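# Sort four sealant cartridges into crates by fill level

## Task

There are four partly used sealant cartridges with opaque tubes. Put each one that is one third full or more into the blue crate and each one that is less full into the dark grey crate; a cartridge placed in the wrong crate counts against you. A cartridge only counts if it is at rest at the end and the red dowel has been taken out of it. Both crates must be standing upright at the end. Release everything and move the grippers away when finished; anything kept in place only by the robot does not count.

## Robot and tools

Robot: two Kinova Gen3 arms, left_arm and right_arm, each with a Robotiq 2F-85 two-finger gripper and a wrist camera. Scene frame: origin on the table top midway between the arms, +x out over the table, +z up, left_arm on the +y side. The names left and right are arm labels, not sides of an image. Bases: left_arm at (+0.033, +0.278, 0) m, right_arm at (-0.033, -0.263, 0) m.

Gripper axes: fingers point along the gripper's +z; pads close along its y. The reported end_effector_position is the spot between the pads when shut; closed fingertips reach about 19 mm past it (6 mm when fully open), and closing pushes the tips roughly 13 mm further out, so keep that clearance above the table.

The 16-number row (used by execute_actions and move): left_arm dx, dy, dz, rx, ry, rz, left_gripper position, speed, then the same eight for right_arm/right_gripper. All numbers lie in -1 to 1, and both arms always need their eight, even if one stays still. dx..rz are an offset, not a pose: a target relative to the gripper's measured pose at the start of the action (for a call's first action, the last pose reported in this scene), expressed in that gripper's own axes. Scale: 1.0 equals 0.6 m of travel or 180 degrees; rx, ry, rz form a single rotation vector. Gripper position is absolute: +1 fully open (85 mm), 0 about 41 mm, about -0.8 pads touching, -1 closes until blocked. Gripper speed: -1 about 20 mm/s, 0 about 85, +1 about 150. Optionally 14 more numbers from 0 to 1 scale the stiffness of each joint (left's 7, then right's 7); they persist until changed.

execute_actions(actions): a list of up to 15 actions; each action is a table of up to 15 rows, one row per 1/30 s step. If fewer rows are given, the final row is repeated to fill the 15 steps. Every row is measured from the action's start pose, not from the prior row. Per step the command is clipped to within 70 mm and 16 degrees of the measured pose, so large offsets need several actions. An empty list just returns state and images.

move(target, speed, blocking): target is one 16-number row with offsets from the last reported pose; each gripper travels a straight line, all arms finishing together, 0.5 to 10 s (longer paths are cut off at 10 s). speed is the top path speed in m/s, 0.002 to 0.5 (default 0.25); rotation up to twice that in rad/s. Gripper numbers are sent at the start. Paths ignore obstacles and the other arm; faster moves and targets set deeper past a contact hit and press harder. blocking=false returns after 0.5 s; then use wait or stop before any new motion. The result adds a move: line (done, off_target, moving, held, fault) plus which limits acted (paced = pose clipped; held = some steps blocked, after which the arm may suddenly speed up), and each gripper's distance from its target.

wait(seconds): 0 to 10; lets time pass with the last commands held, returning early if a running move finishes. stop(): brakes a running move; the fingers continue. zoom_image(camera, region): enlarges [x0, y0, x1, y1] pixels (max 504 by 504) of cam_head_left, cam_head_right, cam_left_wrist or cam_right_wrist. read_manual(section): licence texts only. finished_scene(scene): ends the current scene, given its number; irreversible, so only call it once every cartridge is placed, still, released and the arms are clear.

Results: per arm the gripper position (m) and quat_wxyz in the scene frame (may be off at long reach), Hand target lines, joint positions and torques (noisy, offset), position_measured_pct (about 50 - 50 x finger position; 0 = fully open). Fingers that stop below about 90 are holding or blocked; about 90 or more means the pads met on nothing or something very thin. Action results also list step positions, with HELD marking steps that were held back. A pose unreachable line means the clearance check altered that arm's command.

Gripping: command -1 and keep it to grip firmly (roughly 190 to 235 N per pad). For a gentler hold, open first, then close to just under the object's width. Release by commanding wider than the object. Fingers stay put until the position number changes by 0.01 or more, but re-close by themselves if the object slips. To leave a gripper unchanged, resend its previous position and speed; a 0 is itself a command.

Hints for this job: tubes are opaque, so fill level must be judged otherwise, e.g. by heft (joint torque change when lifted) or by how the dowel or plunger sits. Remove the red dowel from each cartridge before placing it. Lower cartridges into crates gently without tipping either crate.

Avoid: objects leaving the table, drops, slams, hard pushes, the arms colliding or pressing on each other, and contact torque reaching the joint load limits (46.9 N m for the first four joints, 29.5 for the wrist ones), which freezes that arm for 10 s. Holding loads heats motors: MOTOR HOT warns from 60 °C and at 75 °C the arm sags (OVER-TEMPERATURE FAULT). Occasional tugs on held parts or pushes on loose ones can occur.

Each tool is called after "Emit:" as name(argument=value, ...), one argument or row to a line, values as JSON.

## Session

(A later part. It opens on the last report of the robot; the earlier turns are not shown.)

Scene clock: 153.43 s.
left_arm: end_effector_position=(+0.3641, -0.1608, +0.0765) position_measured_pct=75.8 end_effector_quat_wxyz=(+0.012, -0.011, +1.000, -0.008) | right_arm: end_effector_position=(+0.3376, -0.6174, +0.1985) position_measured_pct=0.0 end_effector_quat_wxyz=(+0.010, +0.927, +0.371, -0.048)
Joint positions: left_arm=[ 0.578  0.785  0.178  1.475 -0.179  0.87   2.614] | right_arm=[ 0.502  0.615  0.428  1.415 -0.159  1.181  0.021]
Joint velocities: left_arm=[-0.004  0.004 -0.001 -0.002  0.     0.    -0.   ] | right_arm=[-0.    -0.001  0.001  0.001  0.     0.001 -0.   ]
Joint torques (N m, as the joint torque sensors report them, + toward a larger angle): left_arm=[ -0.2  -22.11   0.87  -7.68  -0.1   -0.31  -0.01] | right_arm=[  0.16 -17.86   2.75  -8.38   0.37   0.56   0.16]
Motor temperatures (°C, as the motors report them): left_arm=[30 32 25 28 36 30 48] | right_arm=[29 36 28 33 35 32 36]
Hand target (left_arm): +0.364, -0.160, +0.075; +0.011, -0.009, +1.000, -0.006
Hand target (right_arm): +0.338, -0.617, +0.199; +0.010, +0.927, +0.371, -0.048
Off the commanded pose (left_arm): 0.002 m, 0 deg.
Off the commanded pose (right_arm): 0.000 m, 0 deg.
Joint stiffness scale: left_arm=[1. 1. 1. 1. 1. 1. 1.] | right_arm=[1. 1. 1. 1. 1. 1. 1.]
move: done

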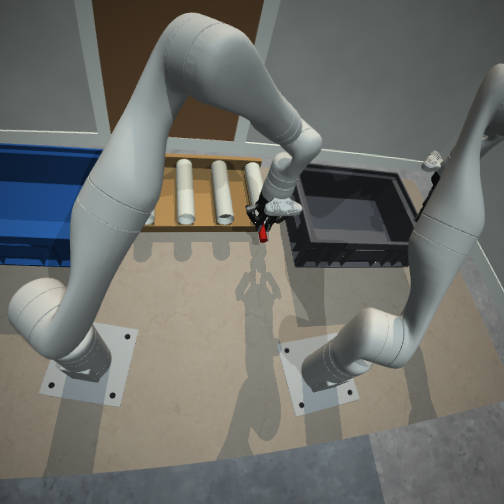

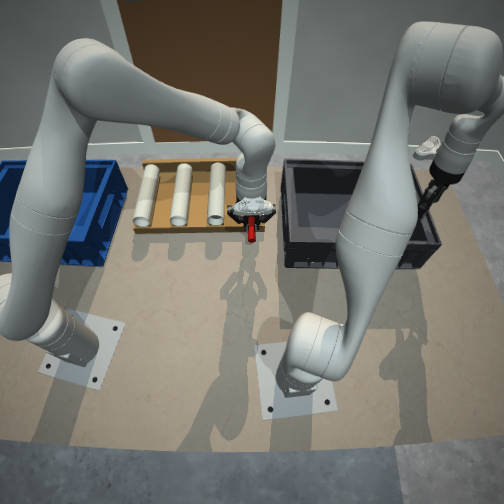

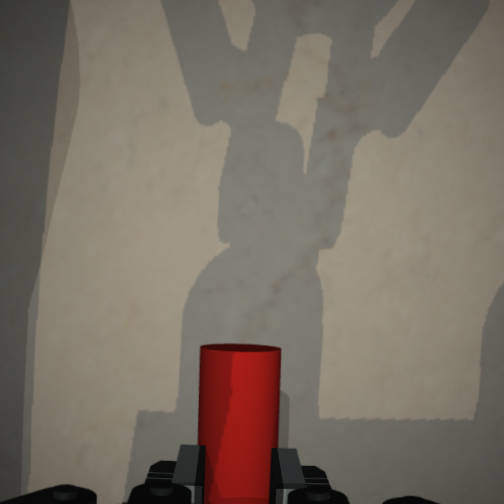

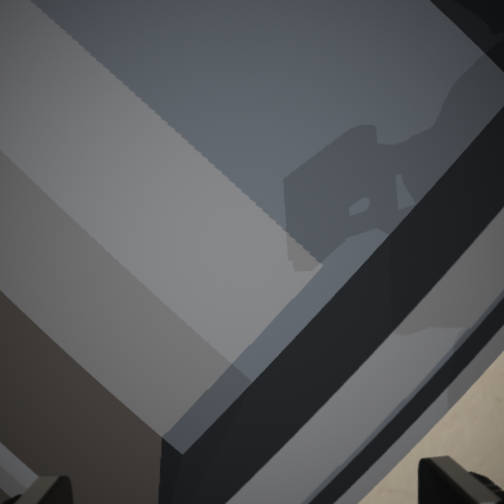

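Emit:
move(
  target=[0.33, 0, 0, 0, 0, 0, -1, 0, 0, 0, 0, 0, 0, 0, 1, 0],
  speed=0.12,
)

Emit:
move(
  target=[0, 0.533, 0.004, -0.005, 0.007, 0.007, -1, 0, 0, 0, 0, 0, 0, 0, 1, 0],
  speed=0.15,
)

Scene clock: 161.10 s.
left_arm: end_effector_position=(+0.1644, -0.1645, +0.0705) position_measured_pct=75.8 end_effector_quat_wxyz=(+0.008, -0.011, +1.000, -0.006) | right_arm: end_effector_position=(+0.3376, -0.6174, +0.1985) position_measured_pct=0.0 end_effector_quat_wxyz=(+0.010, +0.927, +0.371, -0.048)
Joint positions: left_arm=[ 0.918  0.65   0.171  1.8   -0.182  0.691  2.992] | right_arm=[ 0.502  0.615  0.428  1.415 -0.159  1.181  0.021]
Joint velocities: left_arm=[ 0.015 -0.003 -0.011  0.     0.     0.001  0.001] | right_arm=[-0.001  0.    -0.     0.001 -0.    -0.    -0.   ]
Joint torques (N m, as the joint torque sensors report them, + toward a larger angle): left_arm=[ -0.41 -18.7    1.11  -6.07   0.04  -0.28   0.  ] | right_arm=[  0.12 -18.22   2.45  -7.91  -0.05   0.12   0.02]
Motor temperatures (°C, as the motors report them): left_arm=[30 32 25 28 36 30 48] | right_arm=[29 36 28 33 35 32 36]
Hand target (left_arm): +0.166, -0.165, +0.071; +0.012, -0.011, +1.000, -0.007
Hand target (right_arm): +0.338, -0.617, +0.199; +0.010, +0.927, +0.371, -0.048
Off the commanded pose (left_arm): 0.002 m, 1 deg.
Off the commanded pose (right_arm): 0.000 m, 0 deg.
Joint stiffness scale: left_arm=[1. 1. 1. 1. 1. 1. 1.] | right_arm=[1. 1. 1. 1. 1. 1. 1.]
move: done

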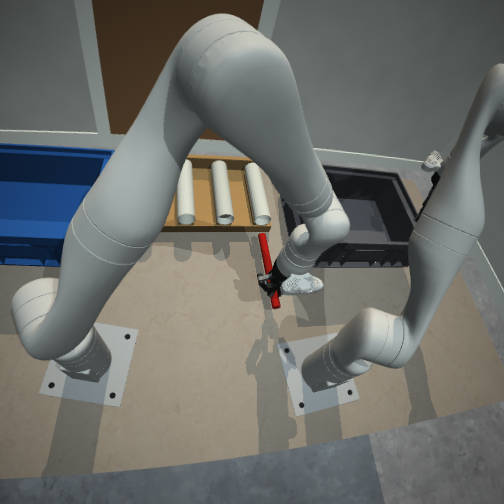

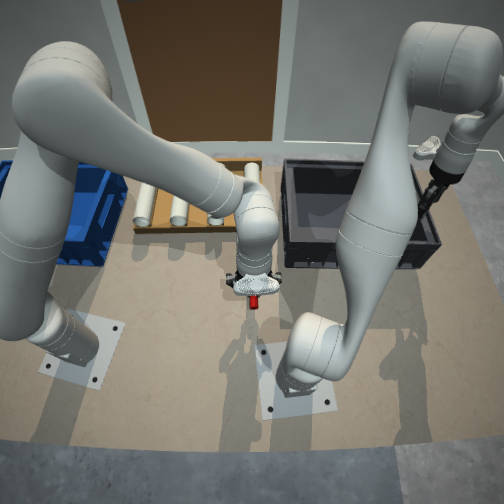

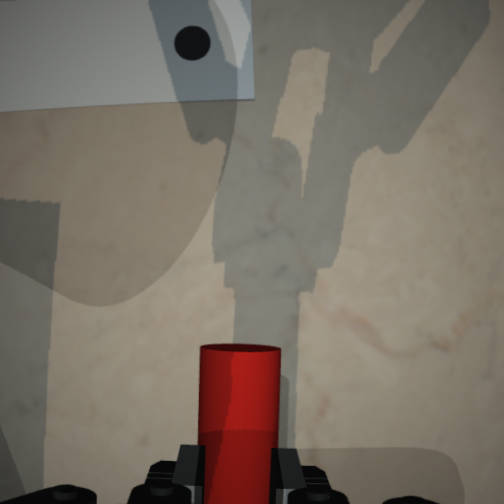

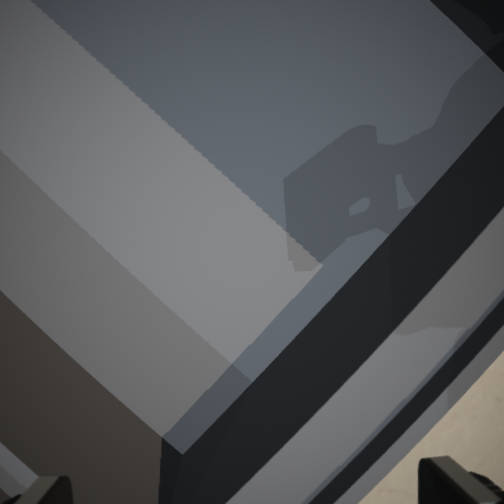

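Scene clock: 163.87 s.
left_arm: end_effector_position=(+0.1602, +0.1533, +0.0642) position_measured_pct=75.8 end_effector_quat_wxyz=(-0.037, -0.002, +0.998, +0.041) | right_arm: end_effector_position=(+0.3376, -0.6174, +0.1985) position_measured_pct=0.0 end_effector_quat_wxyz=(+0.010, +0.927, +0.371, -0.048)
Joint positions: left_arm=[ 0.439  0.347  0.032  2.579 -0.091  0.326  2.336] | right_arm=[ 0.502  0.615  0.428  1.415 -0.159  1.181  0.021]
Joint velocities: left_arm=[ 0.072  0.001 -0.129  0.     0.154  0.001 -0.189] | right_arm=[-0.    -0.001  0.    -0.001 -0.     0.    -0.003]
Joint torques (N m, as the joint torque sensors report them, + toward a larger angle): left_arm=[-0.23 -8.88 -0.34 -1.67 -0.3   0.39  0.37] | right_arm=[  0.29 -18.33   3.01  -8.18   0.45   0.35   0.18]
Motor temperatures (°C, as the motors report them): left_arm=[30 32 25 28 36 30 48] | right_arm=[29 36 28 33 35 32 36]
Hand target (left_arm): +0.158, +0.154, +0.065; -0.038, -0.001, +0.998, +0.042
Hand target (right_arm): +0.338, -0.617, +0.199; +0.010, +0.927, +0.371, -0.048
Off the commanded pose (left_arm): 0.003 m, 6 deg.
Off the commanded pose (right_arm): 0.000 m, 0 deg.
Joint stiffness scale: left_arm=[1. 1. 1. 1. 1. 1. 1.] | right_arm=[1. 1. 1. 1. 1. 1. 1.]
joint sent to its limit (left arm) — the command would take joint 4 (elbow) past its upper limit, so that joint was sent only as far as its limit.
move: off_target (left_arm)

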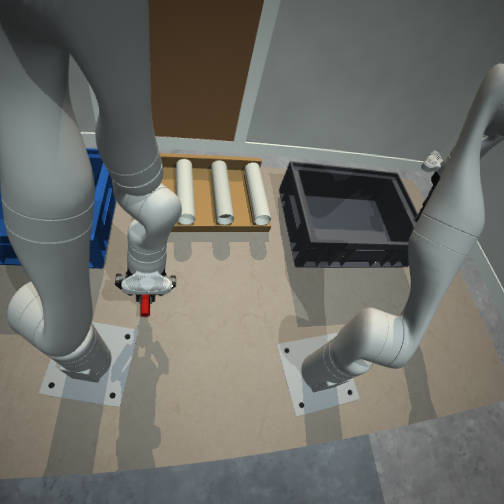

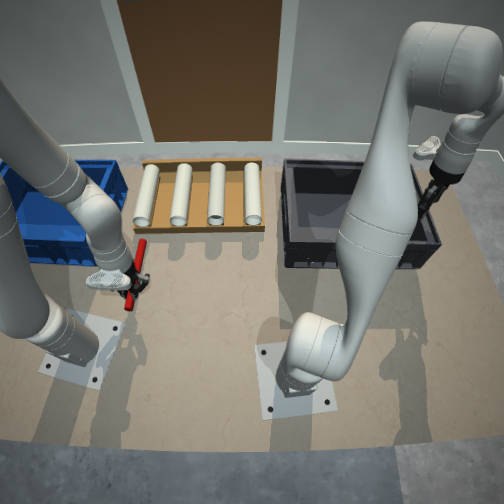

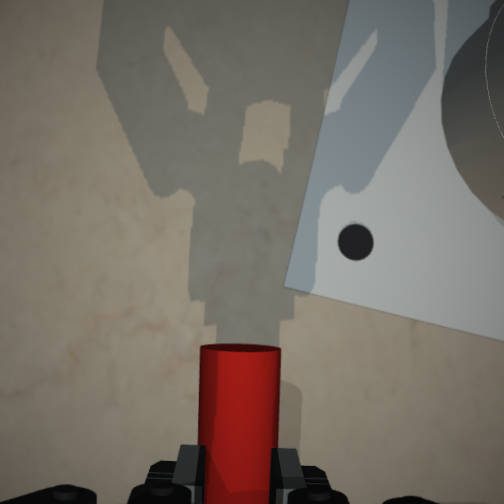

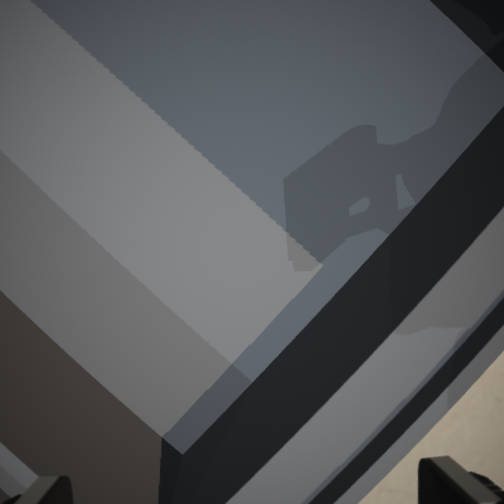

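Emit:
move(
  target=[-0.05, 0.005, -0.013, 0.026, -0.024, 0.001, -1, 0, 0, 0, 0, 0, 0, 0, 1, 0],
  speed=0.05,
)

Scene clock: 172.90 s.
left_arm: end_effector_position=(+0.1907, +0.1556, +0.0698) position_measured_pct=75.8 end_effector_quat_wxyz=(-0.010, +0.001, +1.000, +0.010) | right_arm: end_effector_position=(+0.3376, -0.6174, +0.1985) position_measured_pct=0.0 end_effector_quat_wxyz=(+0.010, +0.927, +0.371, -0.048)
Joint positions: left_arm=[ 0.367  0.31  -0.032  2.58   0.011  0.281  2.099] | right_arm=[ 0.502  0.615  0.428  1.415 -0.159  1.181  0.021]
Joint velocities: left_arm=[ 0.036 -0.002 -0.07   0.     0.09   0.001 -0.103] | right_arm=[-0.     0.     0.    -0.001  0.     0.001  0.002]
Joint torques (N m, as the joint torque sensors report them, + toward a larger angle): left_arm=[-0.16 -8.83  0.01 -2.39 -0.34  0.14 -0.08] | right_arm=[  0.05 -18.13   3.18  -7.9    0.37   0.38  -0.07]
Motor temperatures (°C, as the motors report them): left_arm=[30 32 25 28 36 30 48] | right_arm=[29 36 28 33 35 32 36]
Hand target (left_arm): +0.191, +0.155, +0.070; -0.008, -0.000, +1.000, +0.008
Hand target (right_arm): +0.338, -0.617, +0.199; +0.010, +0.927, +0.371, -0.048
Off the commanded pose (left_arm): 0.000 m, 2 deg.
Off the commanded pose (right_arm): 0.000 m, 0 deg.
Joint stiffness scale: left_arm=[1. 1. 1. 1. 1. 1. 1.] | right_arm=[1. 1. 1. 1. 1. 1. 1.]
joint sent to its limit (left arm) — the command would take joint 4 (elbow) past its upper limit, so that joint was sent only as far as its limit.
move: done

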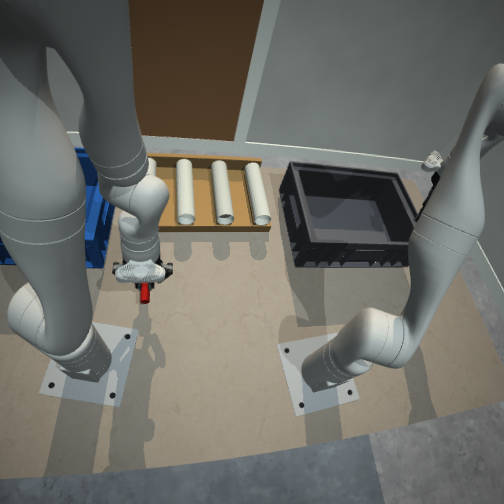

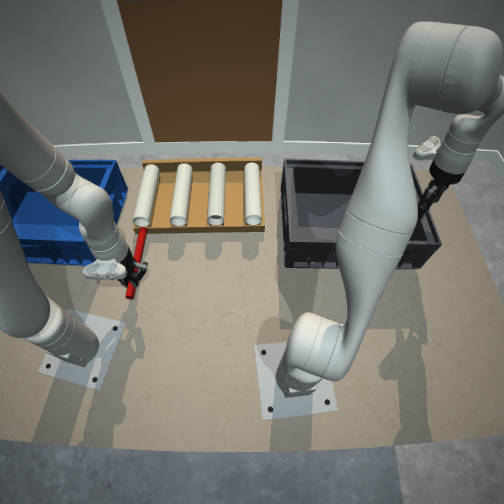

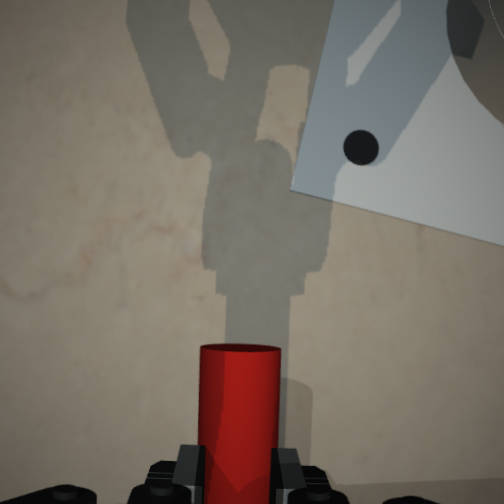

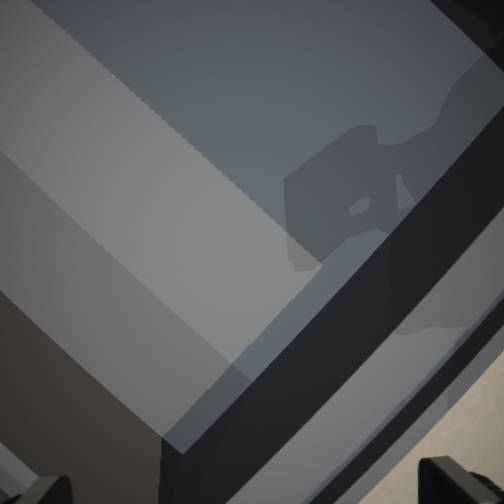

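Emit:
move(
  target=[-0.08, 0, -0.004, 0.006, -0.006, 0, -1, 0, 0, 0, 0, 0, 0, 0, 1, 0],
  speed=0.05,
)

Scene clock: 177.60 s.
left_arm: end_effector_position=(+0.2383, +0.1562, +0.0717) position_measured_pct=75.8 end_effector_quat_wxyz=(+0.001, +0.000, +1.000, +0.002) | right_arm: end_effector_position=(+0.3376, -0.6174, +0.1985) position_measured_pct=0.0 end_effector_quat_wxyz=(+0.010, +0.927, +0.371, -0.048)
Joint positions: left_arm=[ 0.251  0.337 -0.025  2.488  0.016  0.316  1.987] | right_arm=[ 0.502  0.615  0.428  1.415 -0.159  1.181  0.021]
Joint velocities: left_arm=[-0.018  0.005  0.008 -0.001  0.     0.002 -0.   ] | right_arm=[ 0.    -0.    -0.    -0.002 -0.001  0.001  0.001]
Joint torques (N m, as the joint torque sensors report them, + toward a larger angle): left_arm=[ -0.04 -10.53  -1.08  -3.36  -0.32  -0.32   0.24] | right_arm=[  0.28 -18.51   3.07  -8.07   0.43   0.02   0.31]
Motor temperatures (°C, as the motors report them): left_arm=[30 32 25 28 36 30 48] | right_arm=[29 36 28 33 35 32 36]
Hand target (left_arm): +0.239, +0.155, +0.071; -0.001, +0.001, +1.000, +0.001
Hand target (right_arm): +0.338, -0.617, +0.199; +0.010, +0.927, +0.371, -0.048
Off the commanded pose (left_arm): 0.001 m, 0 deg.
Off the commanded pose (right_arm): 0.000 m, 0 deg.
Joint stiffness scale: left_arm=[1. 1. 1. 1. 1. 1. 1.] | right_arm=[1. 1. 1. 1. 1. 1. 1.]
move: done

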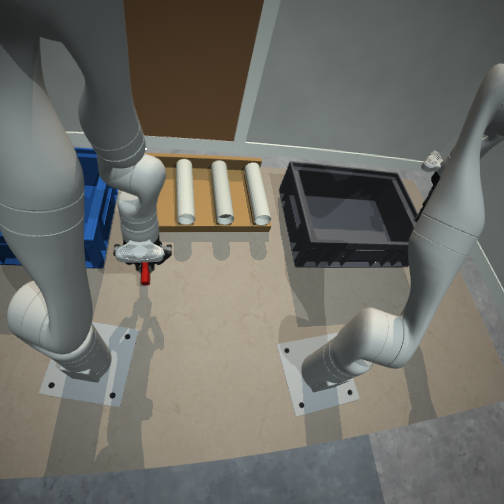

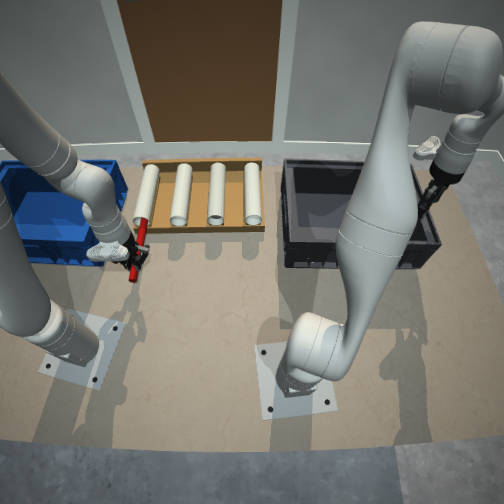

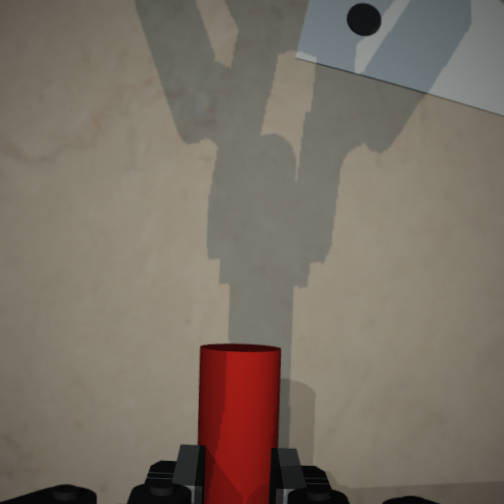

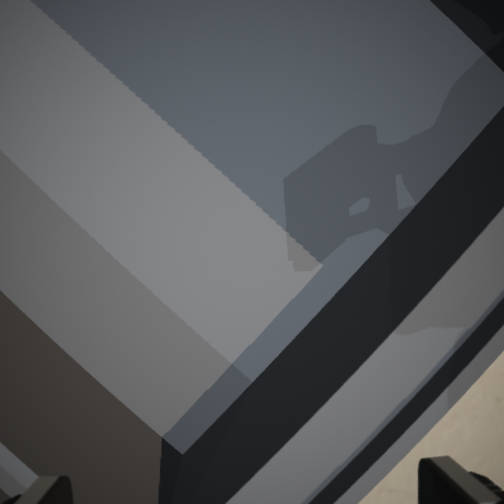

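Emit:
move(
  target=[-0.08, 0, 0, 0, 0, 0, -1, 0, 0, 0, 0, 0, 0, 0, 1, 0],
  speed=0.05,
)

Scene clock: 181.30 s.
left_arm: end_effector_position=(+0.2782, +0.1587, +0.0711) position_measured_pct=75.8 end_effector_quat_wxyz=(-0.007, -0.005, +1.000, +0.004) | right_arm: end_effector_position=(+0.3376, -0.6174, +0.1985) position_measured_pct=0.0 end_effector_quat_wxyz=(+0.010, +0.927, +0.371, -0.048)
Joint positions: left_arm=[ 0.179  0.388 -0.024  2.373  0.016  0.396  1.927] | right_arm=[ 0.502  0.615  0.428  1.415 -0.159  1.181  0.021]
Joint velocities: left_arm=[-0.005  0.004  0.001 -0.003 -0.    -0.001 -0.003] | right_arm=[ 0.    -0.    -0.     0.001  0.    -0.002  0.002]
Joint torques (N m, as the joint torque sensors report them, + toward a larger angle): left_arm=[ -0.07 -13.2   -0.31  -9.22  -0.51  -2.94  -0.19] | right_arm=[  0.43 -18.61   3.25  -7.91   0.58   0.28   0.1 ]
Motor temperatures (°C, as the motors report them): left_arm=[30 32 25 28 36 30 48] | right_arm=[29 36 28 33 35 32 36]
Hand target (left_arm): +0.286, +0.156, +0.072; +0.001, +0.000, +1.000, +0.002
Hand target (right_arm): +0.338, -0.617, +0.199; +0.010, +0.927, +0.371, -0.048
Off the commanded pose (left_arm): 0.008 m, 1 deg.
Off the commanded pose (right_arm): 0.000 m, 0 deg.
Joint stiffness scale: left_arm=[1. 1. 1. 1. 1. 1. 1.] | right_arm=[1. 1. 1. 1. 1. 1. 1.]
move: off_target (left_arm)

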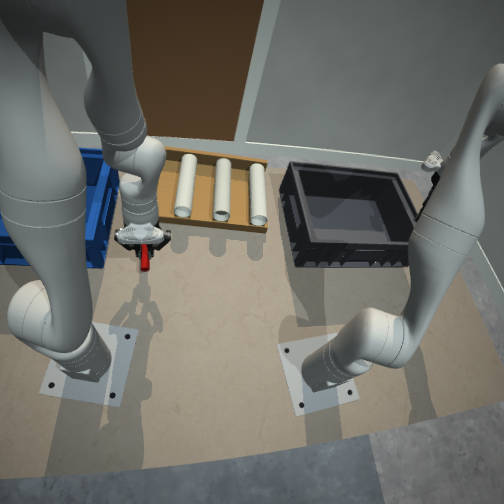

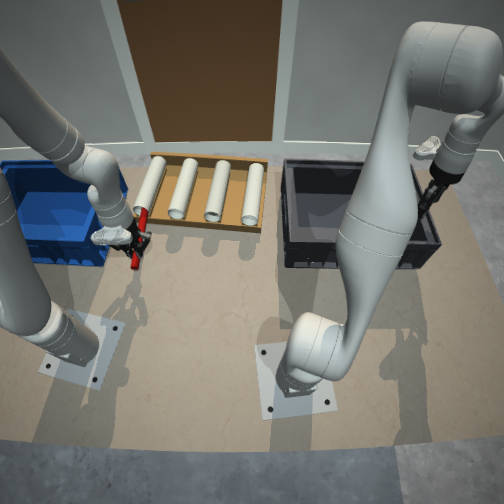

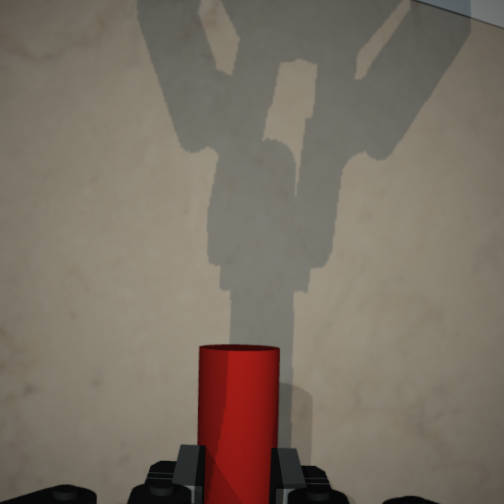

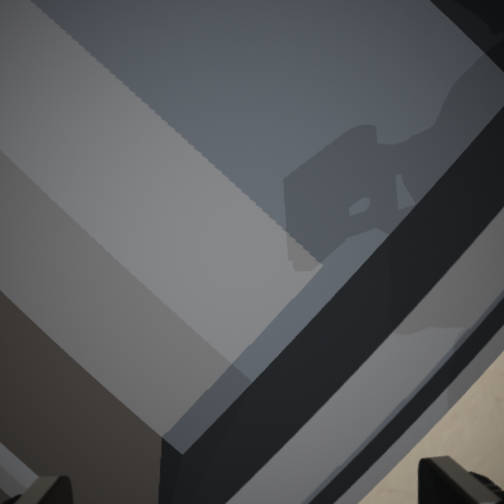

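Emit:
move(
  target=[0.12, 0, 0, 0, 0, 0, -1, 0, 0, 0, 0, 0, 0, 0, 1, 0],
  speed=0.1,
)

Scene clock: 185.80 s.
left_arm: end_effector_position=(+0.2066, +0.1600, +0.0715) position_measured_pct=91.7 end_effector_quat_wxyz=(-0.009, -0.003, +1.000, +0.006) | right_arm: end_effector_position=(+0.3376, -0.6174, +0.1985) position_measured_pct=0.0 end_effector_quat_wxyz=(+0.010, +0.927, +0.371, -0.048)
Joint positions: left_arm=[ 0.298  0.312 -0.024  2.554  0.016  0.298  2.04 ] | right_arm=[ 0.502  0.615  0.428  1.415 -0.159  1.181  0.021]
Joint velocities: left_arm=[ 0.015 -0.005 -0.     0.    -0.    -0.001 -0.   ] | right_arm=[ 0.001 -0.001  0.    -0.001  0.001 -0.001 -0.002]
Joint torques (N m, as the joint torque sensors report them, + toward a larger angle): left_arm=[-0.24 -8.99 -0.75 -2.24 -0.16  0.05  0.11] | right_arm=[  0.4  -18.43   2.81  -7.69   0.26   0.14   0.32]
Motor temperatures (°C, as the motors report them): left_arm=[30 32 25 28 36 30 48] | right_arm=[29 36 28 33 35 32 36]
Hand target (left_arm): +0.206, +0.158, +0.072; -0.007, -0.005, +1.000, +0.004
Hand target (right_arm): +0.338, -0.617, +0.199; +0.010, +0.927, +0.371, -0.048
Off the commanded pose (left_arm): 0.002 m, 0 deg.
Off the commanded pose (right_arm): 0.000 m, 0 deg.
Joint stiffness scale: left_arm=[1. 1. 1. 1. 1. 1. 1.] | right_arm=[1. 1. 1. 1. 1. 1. 1.]
move: done

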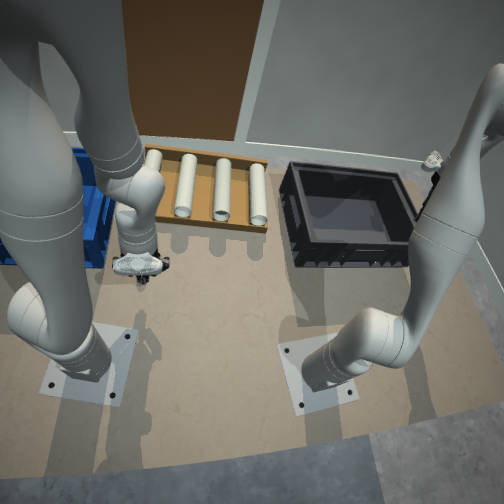

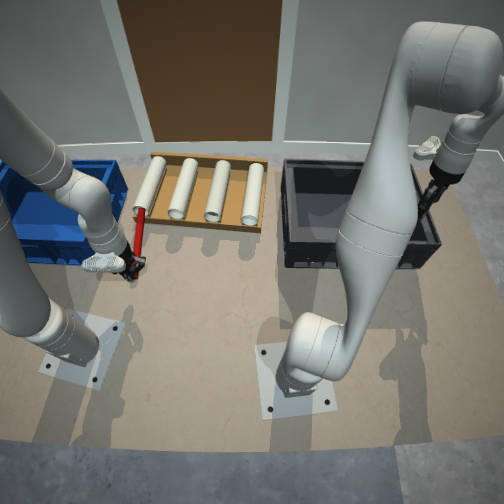

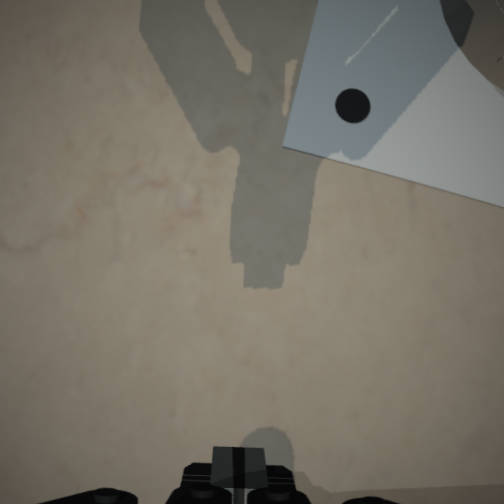

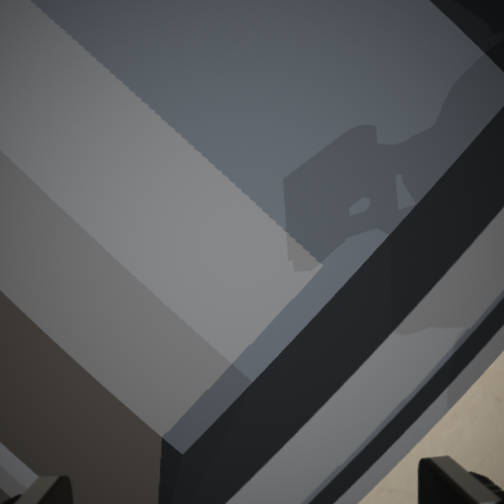

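Emit:
move(
  target=[0, 0, 0, 0, 0, 0, 1, 0, 0, 0, 0, 0, 0, 0, 1, 0],
)

Emit:
move(
  target=[-0.12, 0, 0, 0, 0, 0, 1, 0, 0, 0, 0, 0, 0, 0, 1, 0],
  speed=0.1,
)

Scene clock: 195.27 s.
left_arm: end_effector_position=(+0.2065, +0.1596, +0.0716) position_measured_pct=0.0 end_effector_quat_wxyz=(-0.009, -0.002, +1.000, +0.006) | right_arm: end_effector_position=(+0.3376, -0.6174, +0.1985) position_measured_pct=0.0 end_effector_quat_wxyz=(+0.010, +0.927, +0.371, -0.048)
Joint positions: left_arm=[ 0.299  0.312 -0.024  2.554  0.016  0.298  2.04 ] | right_arm=[ 0.502  0.615  0.428  1.415 -0.159  1.181  0.021]
Joint velocities: left_arm=[ 0.     0.    -0.001  0.    -0.    -0.     0.   ] | right_arm=[ 0.001  0.001 -0.    -0.     0.     0.     0.   ]
Joint torques (N m, as the joint torque sensors report them, + toward a larger angle): left_arm=[-0.52 -9.13 -0.26 -2.52 -0.1   0.28  0.19] | right_arm=[  0.64 -18.32   3.29  -7.69   0.5    0.47  -0.16]
Motor temperatures (°C, as the motors report them): left_arm=[30 32 25 28 36 30 48] | right_arm=[29 36 28 33 35 32 36]
Hand target (left_arm): +0.207, +0.160, +0.071; -0.009, -0.003, +1.000, +0.006
Hand target (right_arm): +0.338, -0.617, +0.199; +0.010, +0.927, +0.371, -0.048
Off the commanded pose (left_arm): 0.000 m, 0 deg.
Off the commanded pose (right_arm): 0.000 m, 0 deg.
Joint stiffness scale: left_arm=[1. 1. 1. 1. 1. 1. 1.] | right_arm=[1. 1. 1. 1. 1. 1. 1.]
move: done

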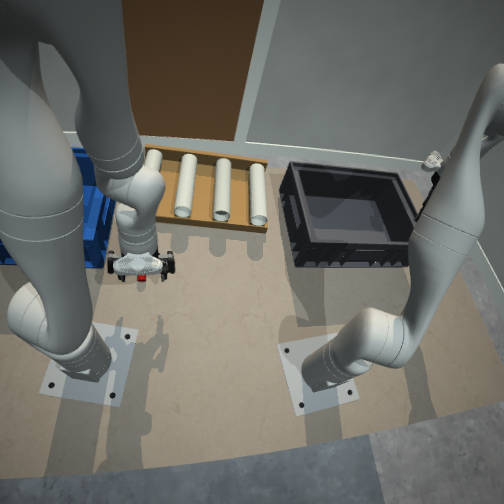

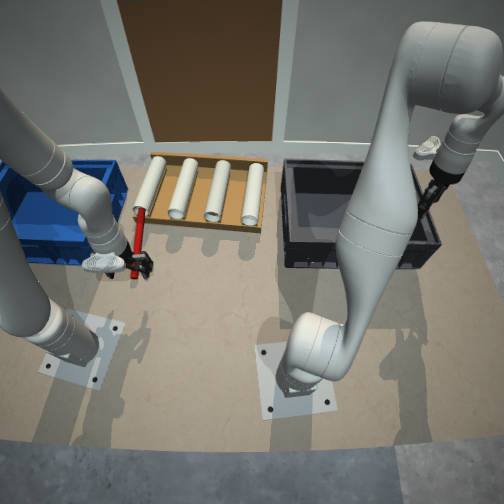

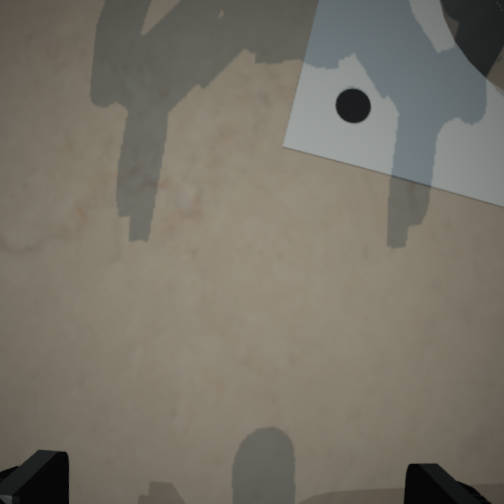

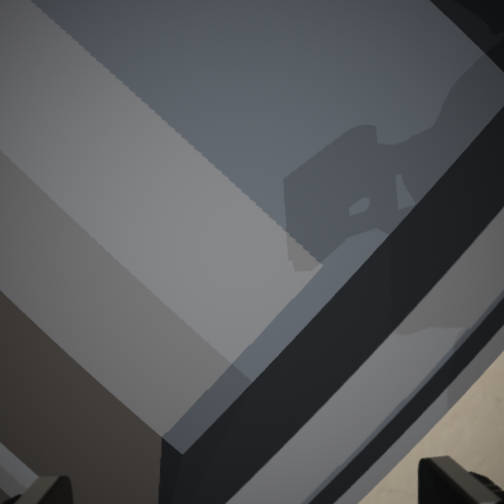

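Scene clock: 196.37 s.
left_arm: end_effector_position=(+0.2782, +0.1576, +0.0712) position_measured_pct=0.0 end_effector_quat_wxyz=(-0.006, -0.004, +1.000, +0.004) | right_arm: end_effector_position=(+0.3376, -0.6174, +0.1985) position_measured_pct=0.0 end_effector_quat_wxyz=(+0.010, +0.927, +0.371, -0.048)
Joint positions: left_arm=[ 0.183  0.388 -0.024  2.372  0.016  0.396  1.929] | right_arm=[ 0.502  0.615  0.428  1.415 -0.159  1.181  0.021]
Joint velocities: left_arm=[-0.011  0.008 -0.001 -0.002 -0.     0.002  0.   ] | right_arm=[-0.     0.001 -0.    -0.     0.    -0.    -0.001]
Joint torques (N m, as the joint torque sensors report them, + toward a larger angle): left_arm=[ -0.14 -11.85  -0.26  -3.66  -0.13   0.25   0.1 ] | right_arm=[  0.55 -18.01   2.74  -7.71   0.25   0.2    0.11]
Motor temperatures (°C, as the motors report them): left_arm=[30 32 25 28 36 30 48] | right_arm=[29 36 28 33 35 32 36]
Hand target (left_arm): +0.278, +0.160, +0.070; -0.009, -0.002, +1.000, +0.006
Hand target (right_arm): +0.338, -0.617, +0.199; +0.010, +0.927, +0.371, -0.048
Off the commanded pose (left_arm): 0.002 m, 0 deg.
Off the commanded pose (right_arm): 0.000 m, 0 deg.
Joint stiffness scale: left_arm=[1. 1. 1. 1. 1. 1. 1.] | right_arm=[1. 1. 1. 1. 1. 1. 1.]
move: done

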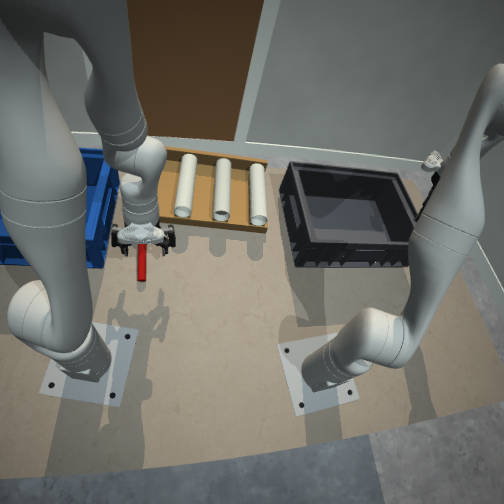

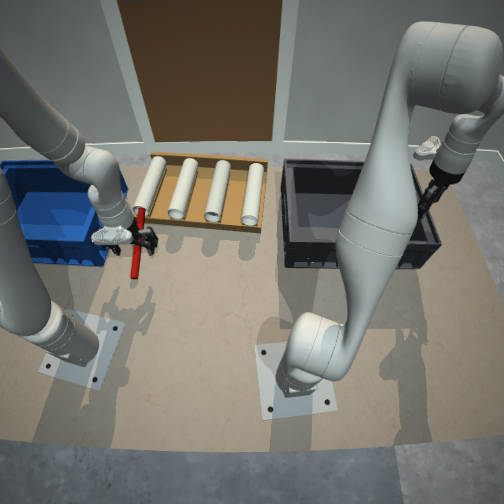

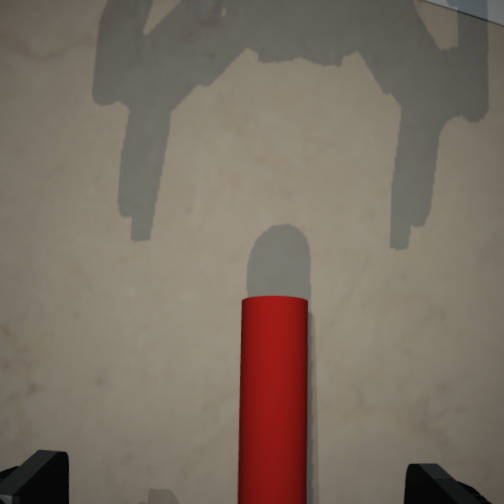

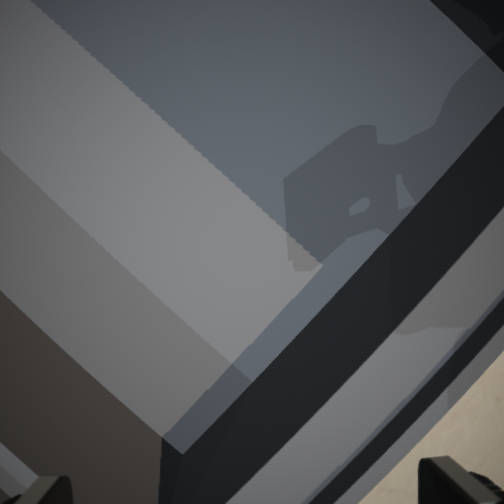

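Emit:
move(
  target=[0, 0.015, 0.045, 0, 0, 0, 1, 0, 0, 0, 0, 0, 0, 0, 1, 0],
  speed=0.05,
)

Emit:
move(
  target=[0, 0, 0, 0, 0, 0, -1, 0, 0, 0, 0, 0, 0, 0, 1, 0],
)

Emit:
move(
  target=[0.12, 0, 0, 0, 0, 0, -1, 0, 0, 0, 0, 0, 0, 0, 1, 0],
  speed=0.06,
)

Scene clock: 205.40 s.
left_arm: end_effector_position=(+0.2794, +0.1674, +0.0457) position_measured_pct=0.0 end_effector_quat_wxyz=(-0.005, -0.008, +1.000, +0.005) | right_arm: end_effector_position=(+0.3376, -0.6174, +0.1985) position_measured_pct=0.0 end_effector_quat_wxyz=(+0.010, +0.927, +0.371, -0.048)
Joint positions: left_arm=[ 0.149  0.468 -0.023  2.407  0.016  0.279  1.904] | right_arm=[ 0.502  0.615  0.428  1.415 -0.159  1.181  0.021]
Joint velocities: left_arm=[-0.005  0.006  0.002  0.     0.    -0.001 -0.   ] | right_arm=[-0.    -0.001  0.     0.001 -0.001  0.001  0.001]
Joint torques (N m, as the joint torque sensors report them, + toward a larger angle): left_arm=[ -0.56 -12.13  -0.4   -2.25  -0.26  -0.12   0.07] | right_arm=[  0.21 -18.5    2.92  -7.5    0.34  -0.03   0.15]
Motor temperatures (°C, as the motors report them): left_arm=[30 32 24 28 36 30 48] | right_arm=[29 36 28 33 35 32 36]
Hand target (left_arm): +0.278, +0.167, +0.044; -0.006, -0.004, +1.000, +0.004
Hand target (right_arm): +0.338, -0.617, +0.199; +0.010, +0.927, +0.371, -0.048
Off the commanded pose (left_arm): 0.002 m, 0 deg.
Off the commanded pose (right_arm): 0.000 m, 0 deg.
Joint stiffness scale: left_arm=[1. 1. 1. 1. 1. 1. 1.] | right_arm=[1. 1. 1. 1. 1. 1. 1.]
move: done

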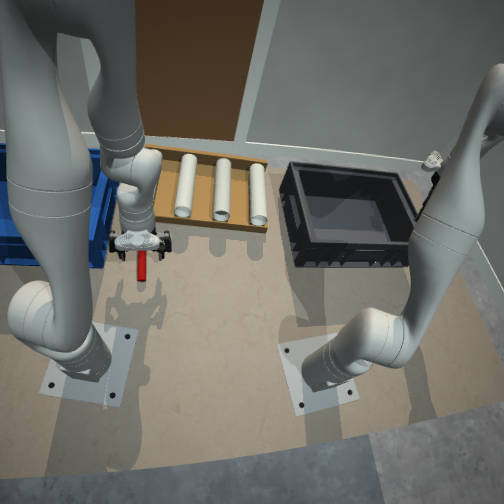

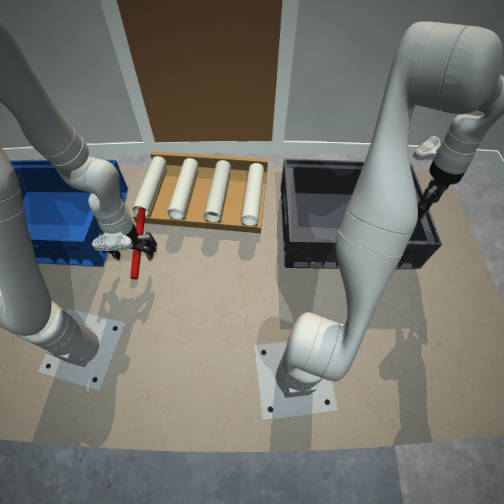

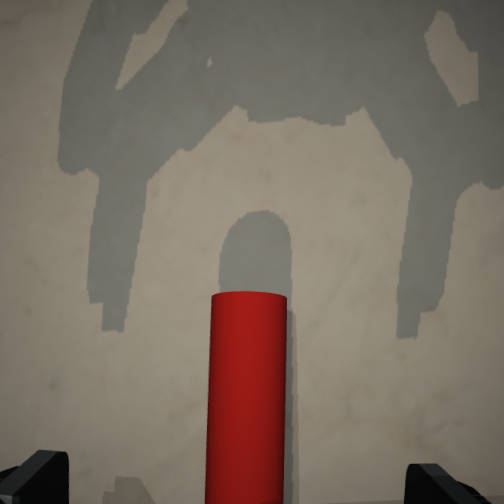

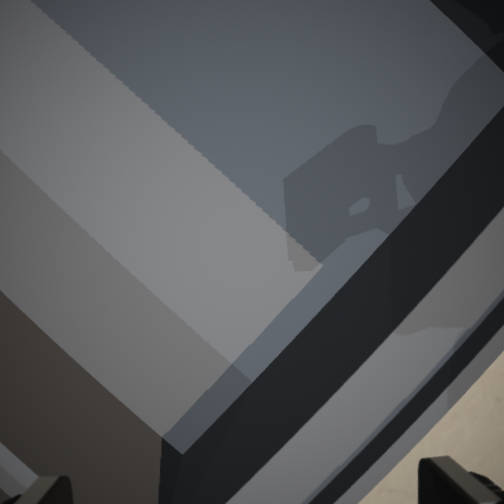

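Scene clock: 206.73 s.
left_arm: end_effector_position=(+0.2790, +0.1674, +0.0496) position_measured_pct=91.7 end_effector_quat_wxyz=(-0.004, -0.008, +1.000, +0.004) | right_arm: end_effector_position=(+0.3376, -0.6174, +0.1985) position_measured_pct=0.0 end_effector_quat_wxyz=(+0.010, +0.927, +0.371, -0.048)
Joint positions: left_arm=[ 0.149  0.454 -0.023  2.408  0.016  0.29   1.904] | right_arm=[ 0.502  0.615  0.428  1.415 -0.159  1.181  0.021]
Joint velocities: left_arm=[-0.     0.002 -0.001 -0.     0.    -0.001 -0.   ] | right_arm=[ 0.    -0.001  0.     0.001  0.     0.001  0.001]
Joint torques (N m, as the joint torque sensors report them, + toward a larger angle): left_arm=[-1.67  2.   -2.06 -4.99 -0.58 -3.86  0.08] | right_arm=[  0.68 -17.95   2.29  -8.15   0.55   0.1    0.02]
Motor temperatures (°C, as the motors report them): left_arm=[30 32 24 28 36 30 48] | right_arm=[29 36 28 33 35 32 36]
Hand target (left_arm): +0.279, +0.167, +0.046; -0.005, -0.008, +1.000, +0.005
Hand target (right_arm): +0.338, -0.617, +0.199; +0.010, +0.927, +0.371, -0.048
Off the commanded pose (left_arm): 0.004 m, 0 deg.
Off the commanded pose (right_arm): 0.000 m, 0 deg.
Joint stiffness scale: left_arm=[1. 1. 1. 1. 1. 1. 1.] | right_arm=[1. 1. 1. 1. 1. 1. 1.]
move: off_target (left_arm)

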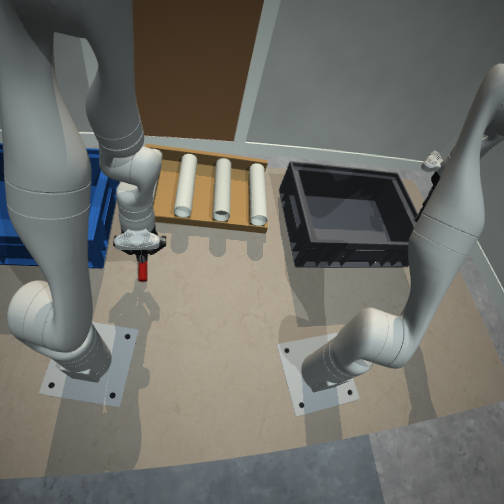

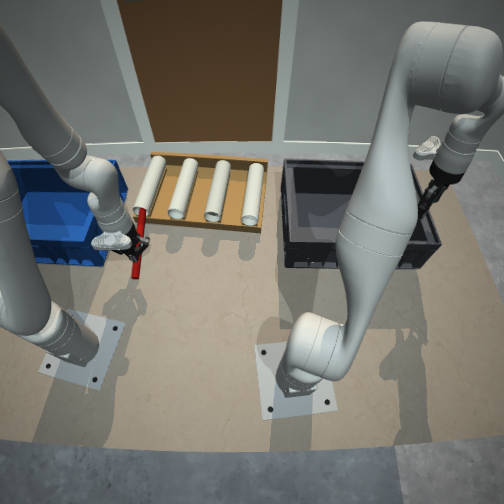

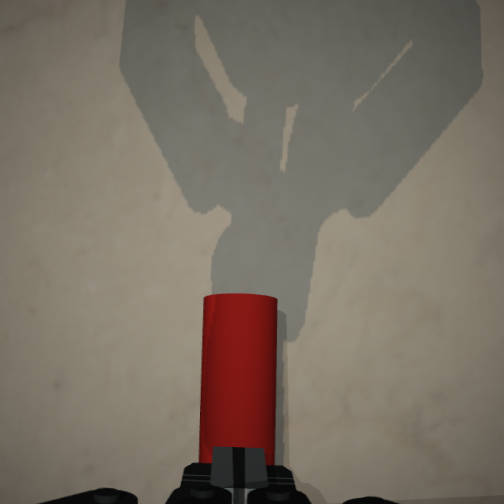

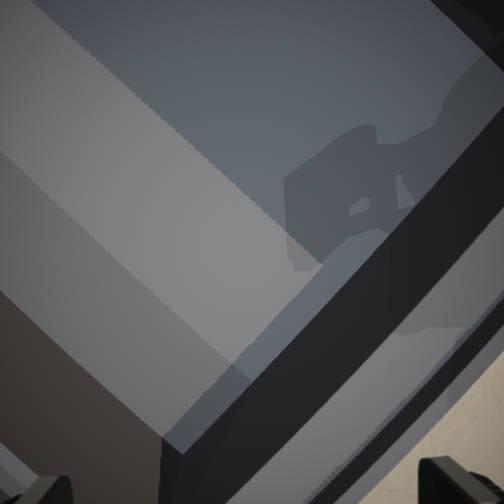

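Scene clock: 208.27 s.
left_arm: end_effector_position=(+0.2100, +0.1653, +0.0496) position_measured_pct=91.7 end_effector_quat_wxyz=(-0.008, -0.005, +1.000, +0.008) | right_arm: end_effector_position=(+0.3376, -0.6174, +0.1985) position_measured_pct=0.0 end_effector_quat_wxyz=(+0.010, +0.927, +0.371, -0.048)
Joint positions: left_arm=[ 0.281  0.406 -0.036  2.579  0.042  0.179  1.992] | right_arm=[ 0.502  0.615  0.428  1.415 -0.159  1.181  0.021]
Joint velocities: left_arm=[ 0.036 -0.003 -0.022  0.     0.033  0.001 -0.   ] | right_arm=[ 0.001 -0.001  0.    -0.001  0.    -0.002 -0.002]
Joint torques (N m, as the joint torque sensors report them, + toward a larger angle): left_arm=[-0.1  -9.91 -0.01 -1.43  0.08  0.15  0.04] | right_arm=[  0.09 -18.37   2.51  -7.86   0.09   0.11   0.44]
Motor temperatures (°C, as the motors report them): left_arm=[30 32 24 28 36 30 48] | right_arm=[29 36 28 33 35 32 36]
Hand target (left_arm): +0.208, +0.166, +0.050; -0.010, -0.008, +1.000, +0.009
Hand target (right_arm): +0.338, -0.617, +0.199; +0.010, +0.927, +0.371, -0.048
Off the commanded pose (left_arm): 0.003 m, 1 deg.
Off the commanded pose (right_arm): 0.000 m, 0 deg.
Joint stiffness scale: left_arm=[1. 1. 1. 1. 1. 1. 1.] | right_arm=[1. 1. 1. 1. 1. 1. 1.]
joint sent to its limit (left arm) — the command would take joint 4 (elbow) past its upper limit, so that joint was sent only as far as its limit.
move: done

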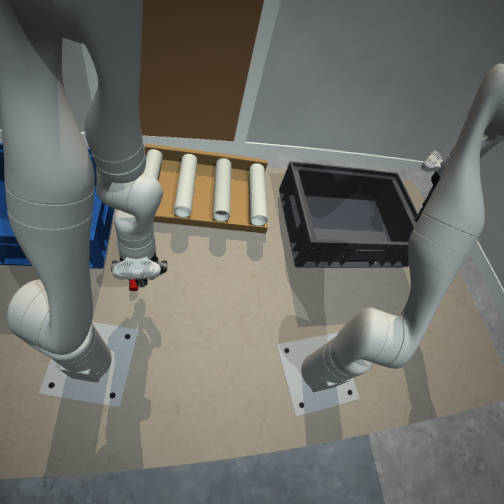

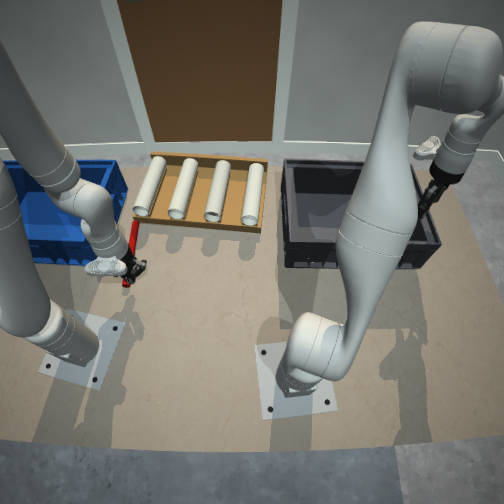

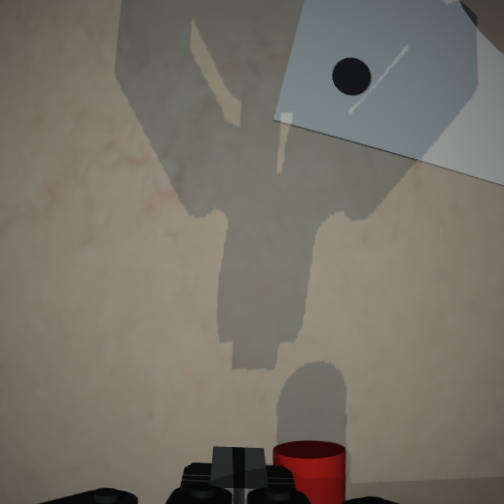

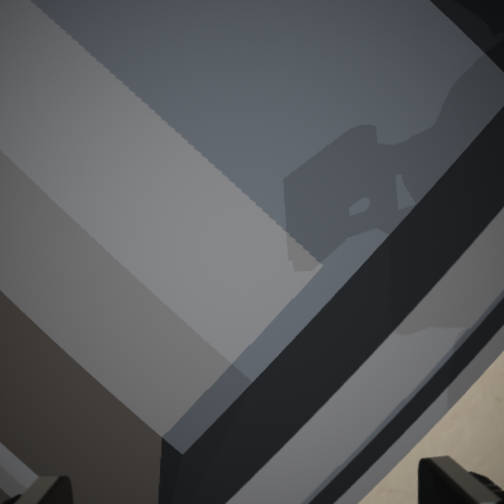

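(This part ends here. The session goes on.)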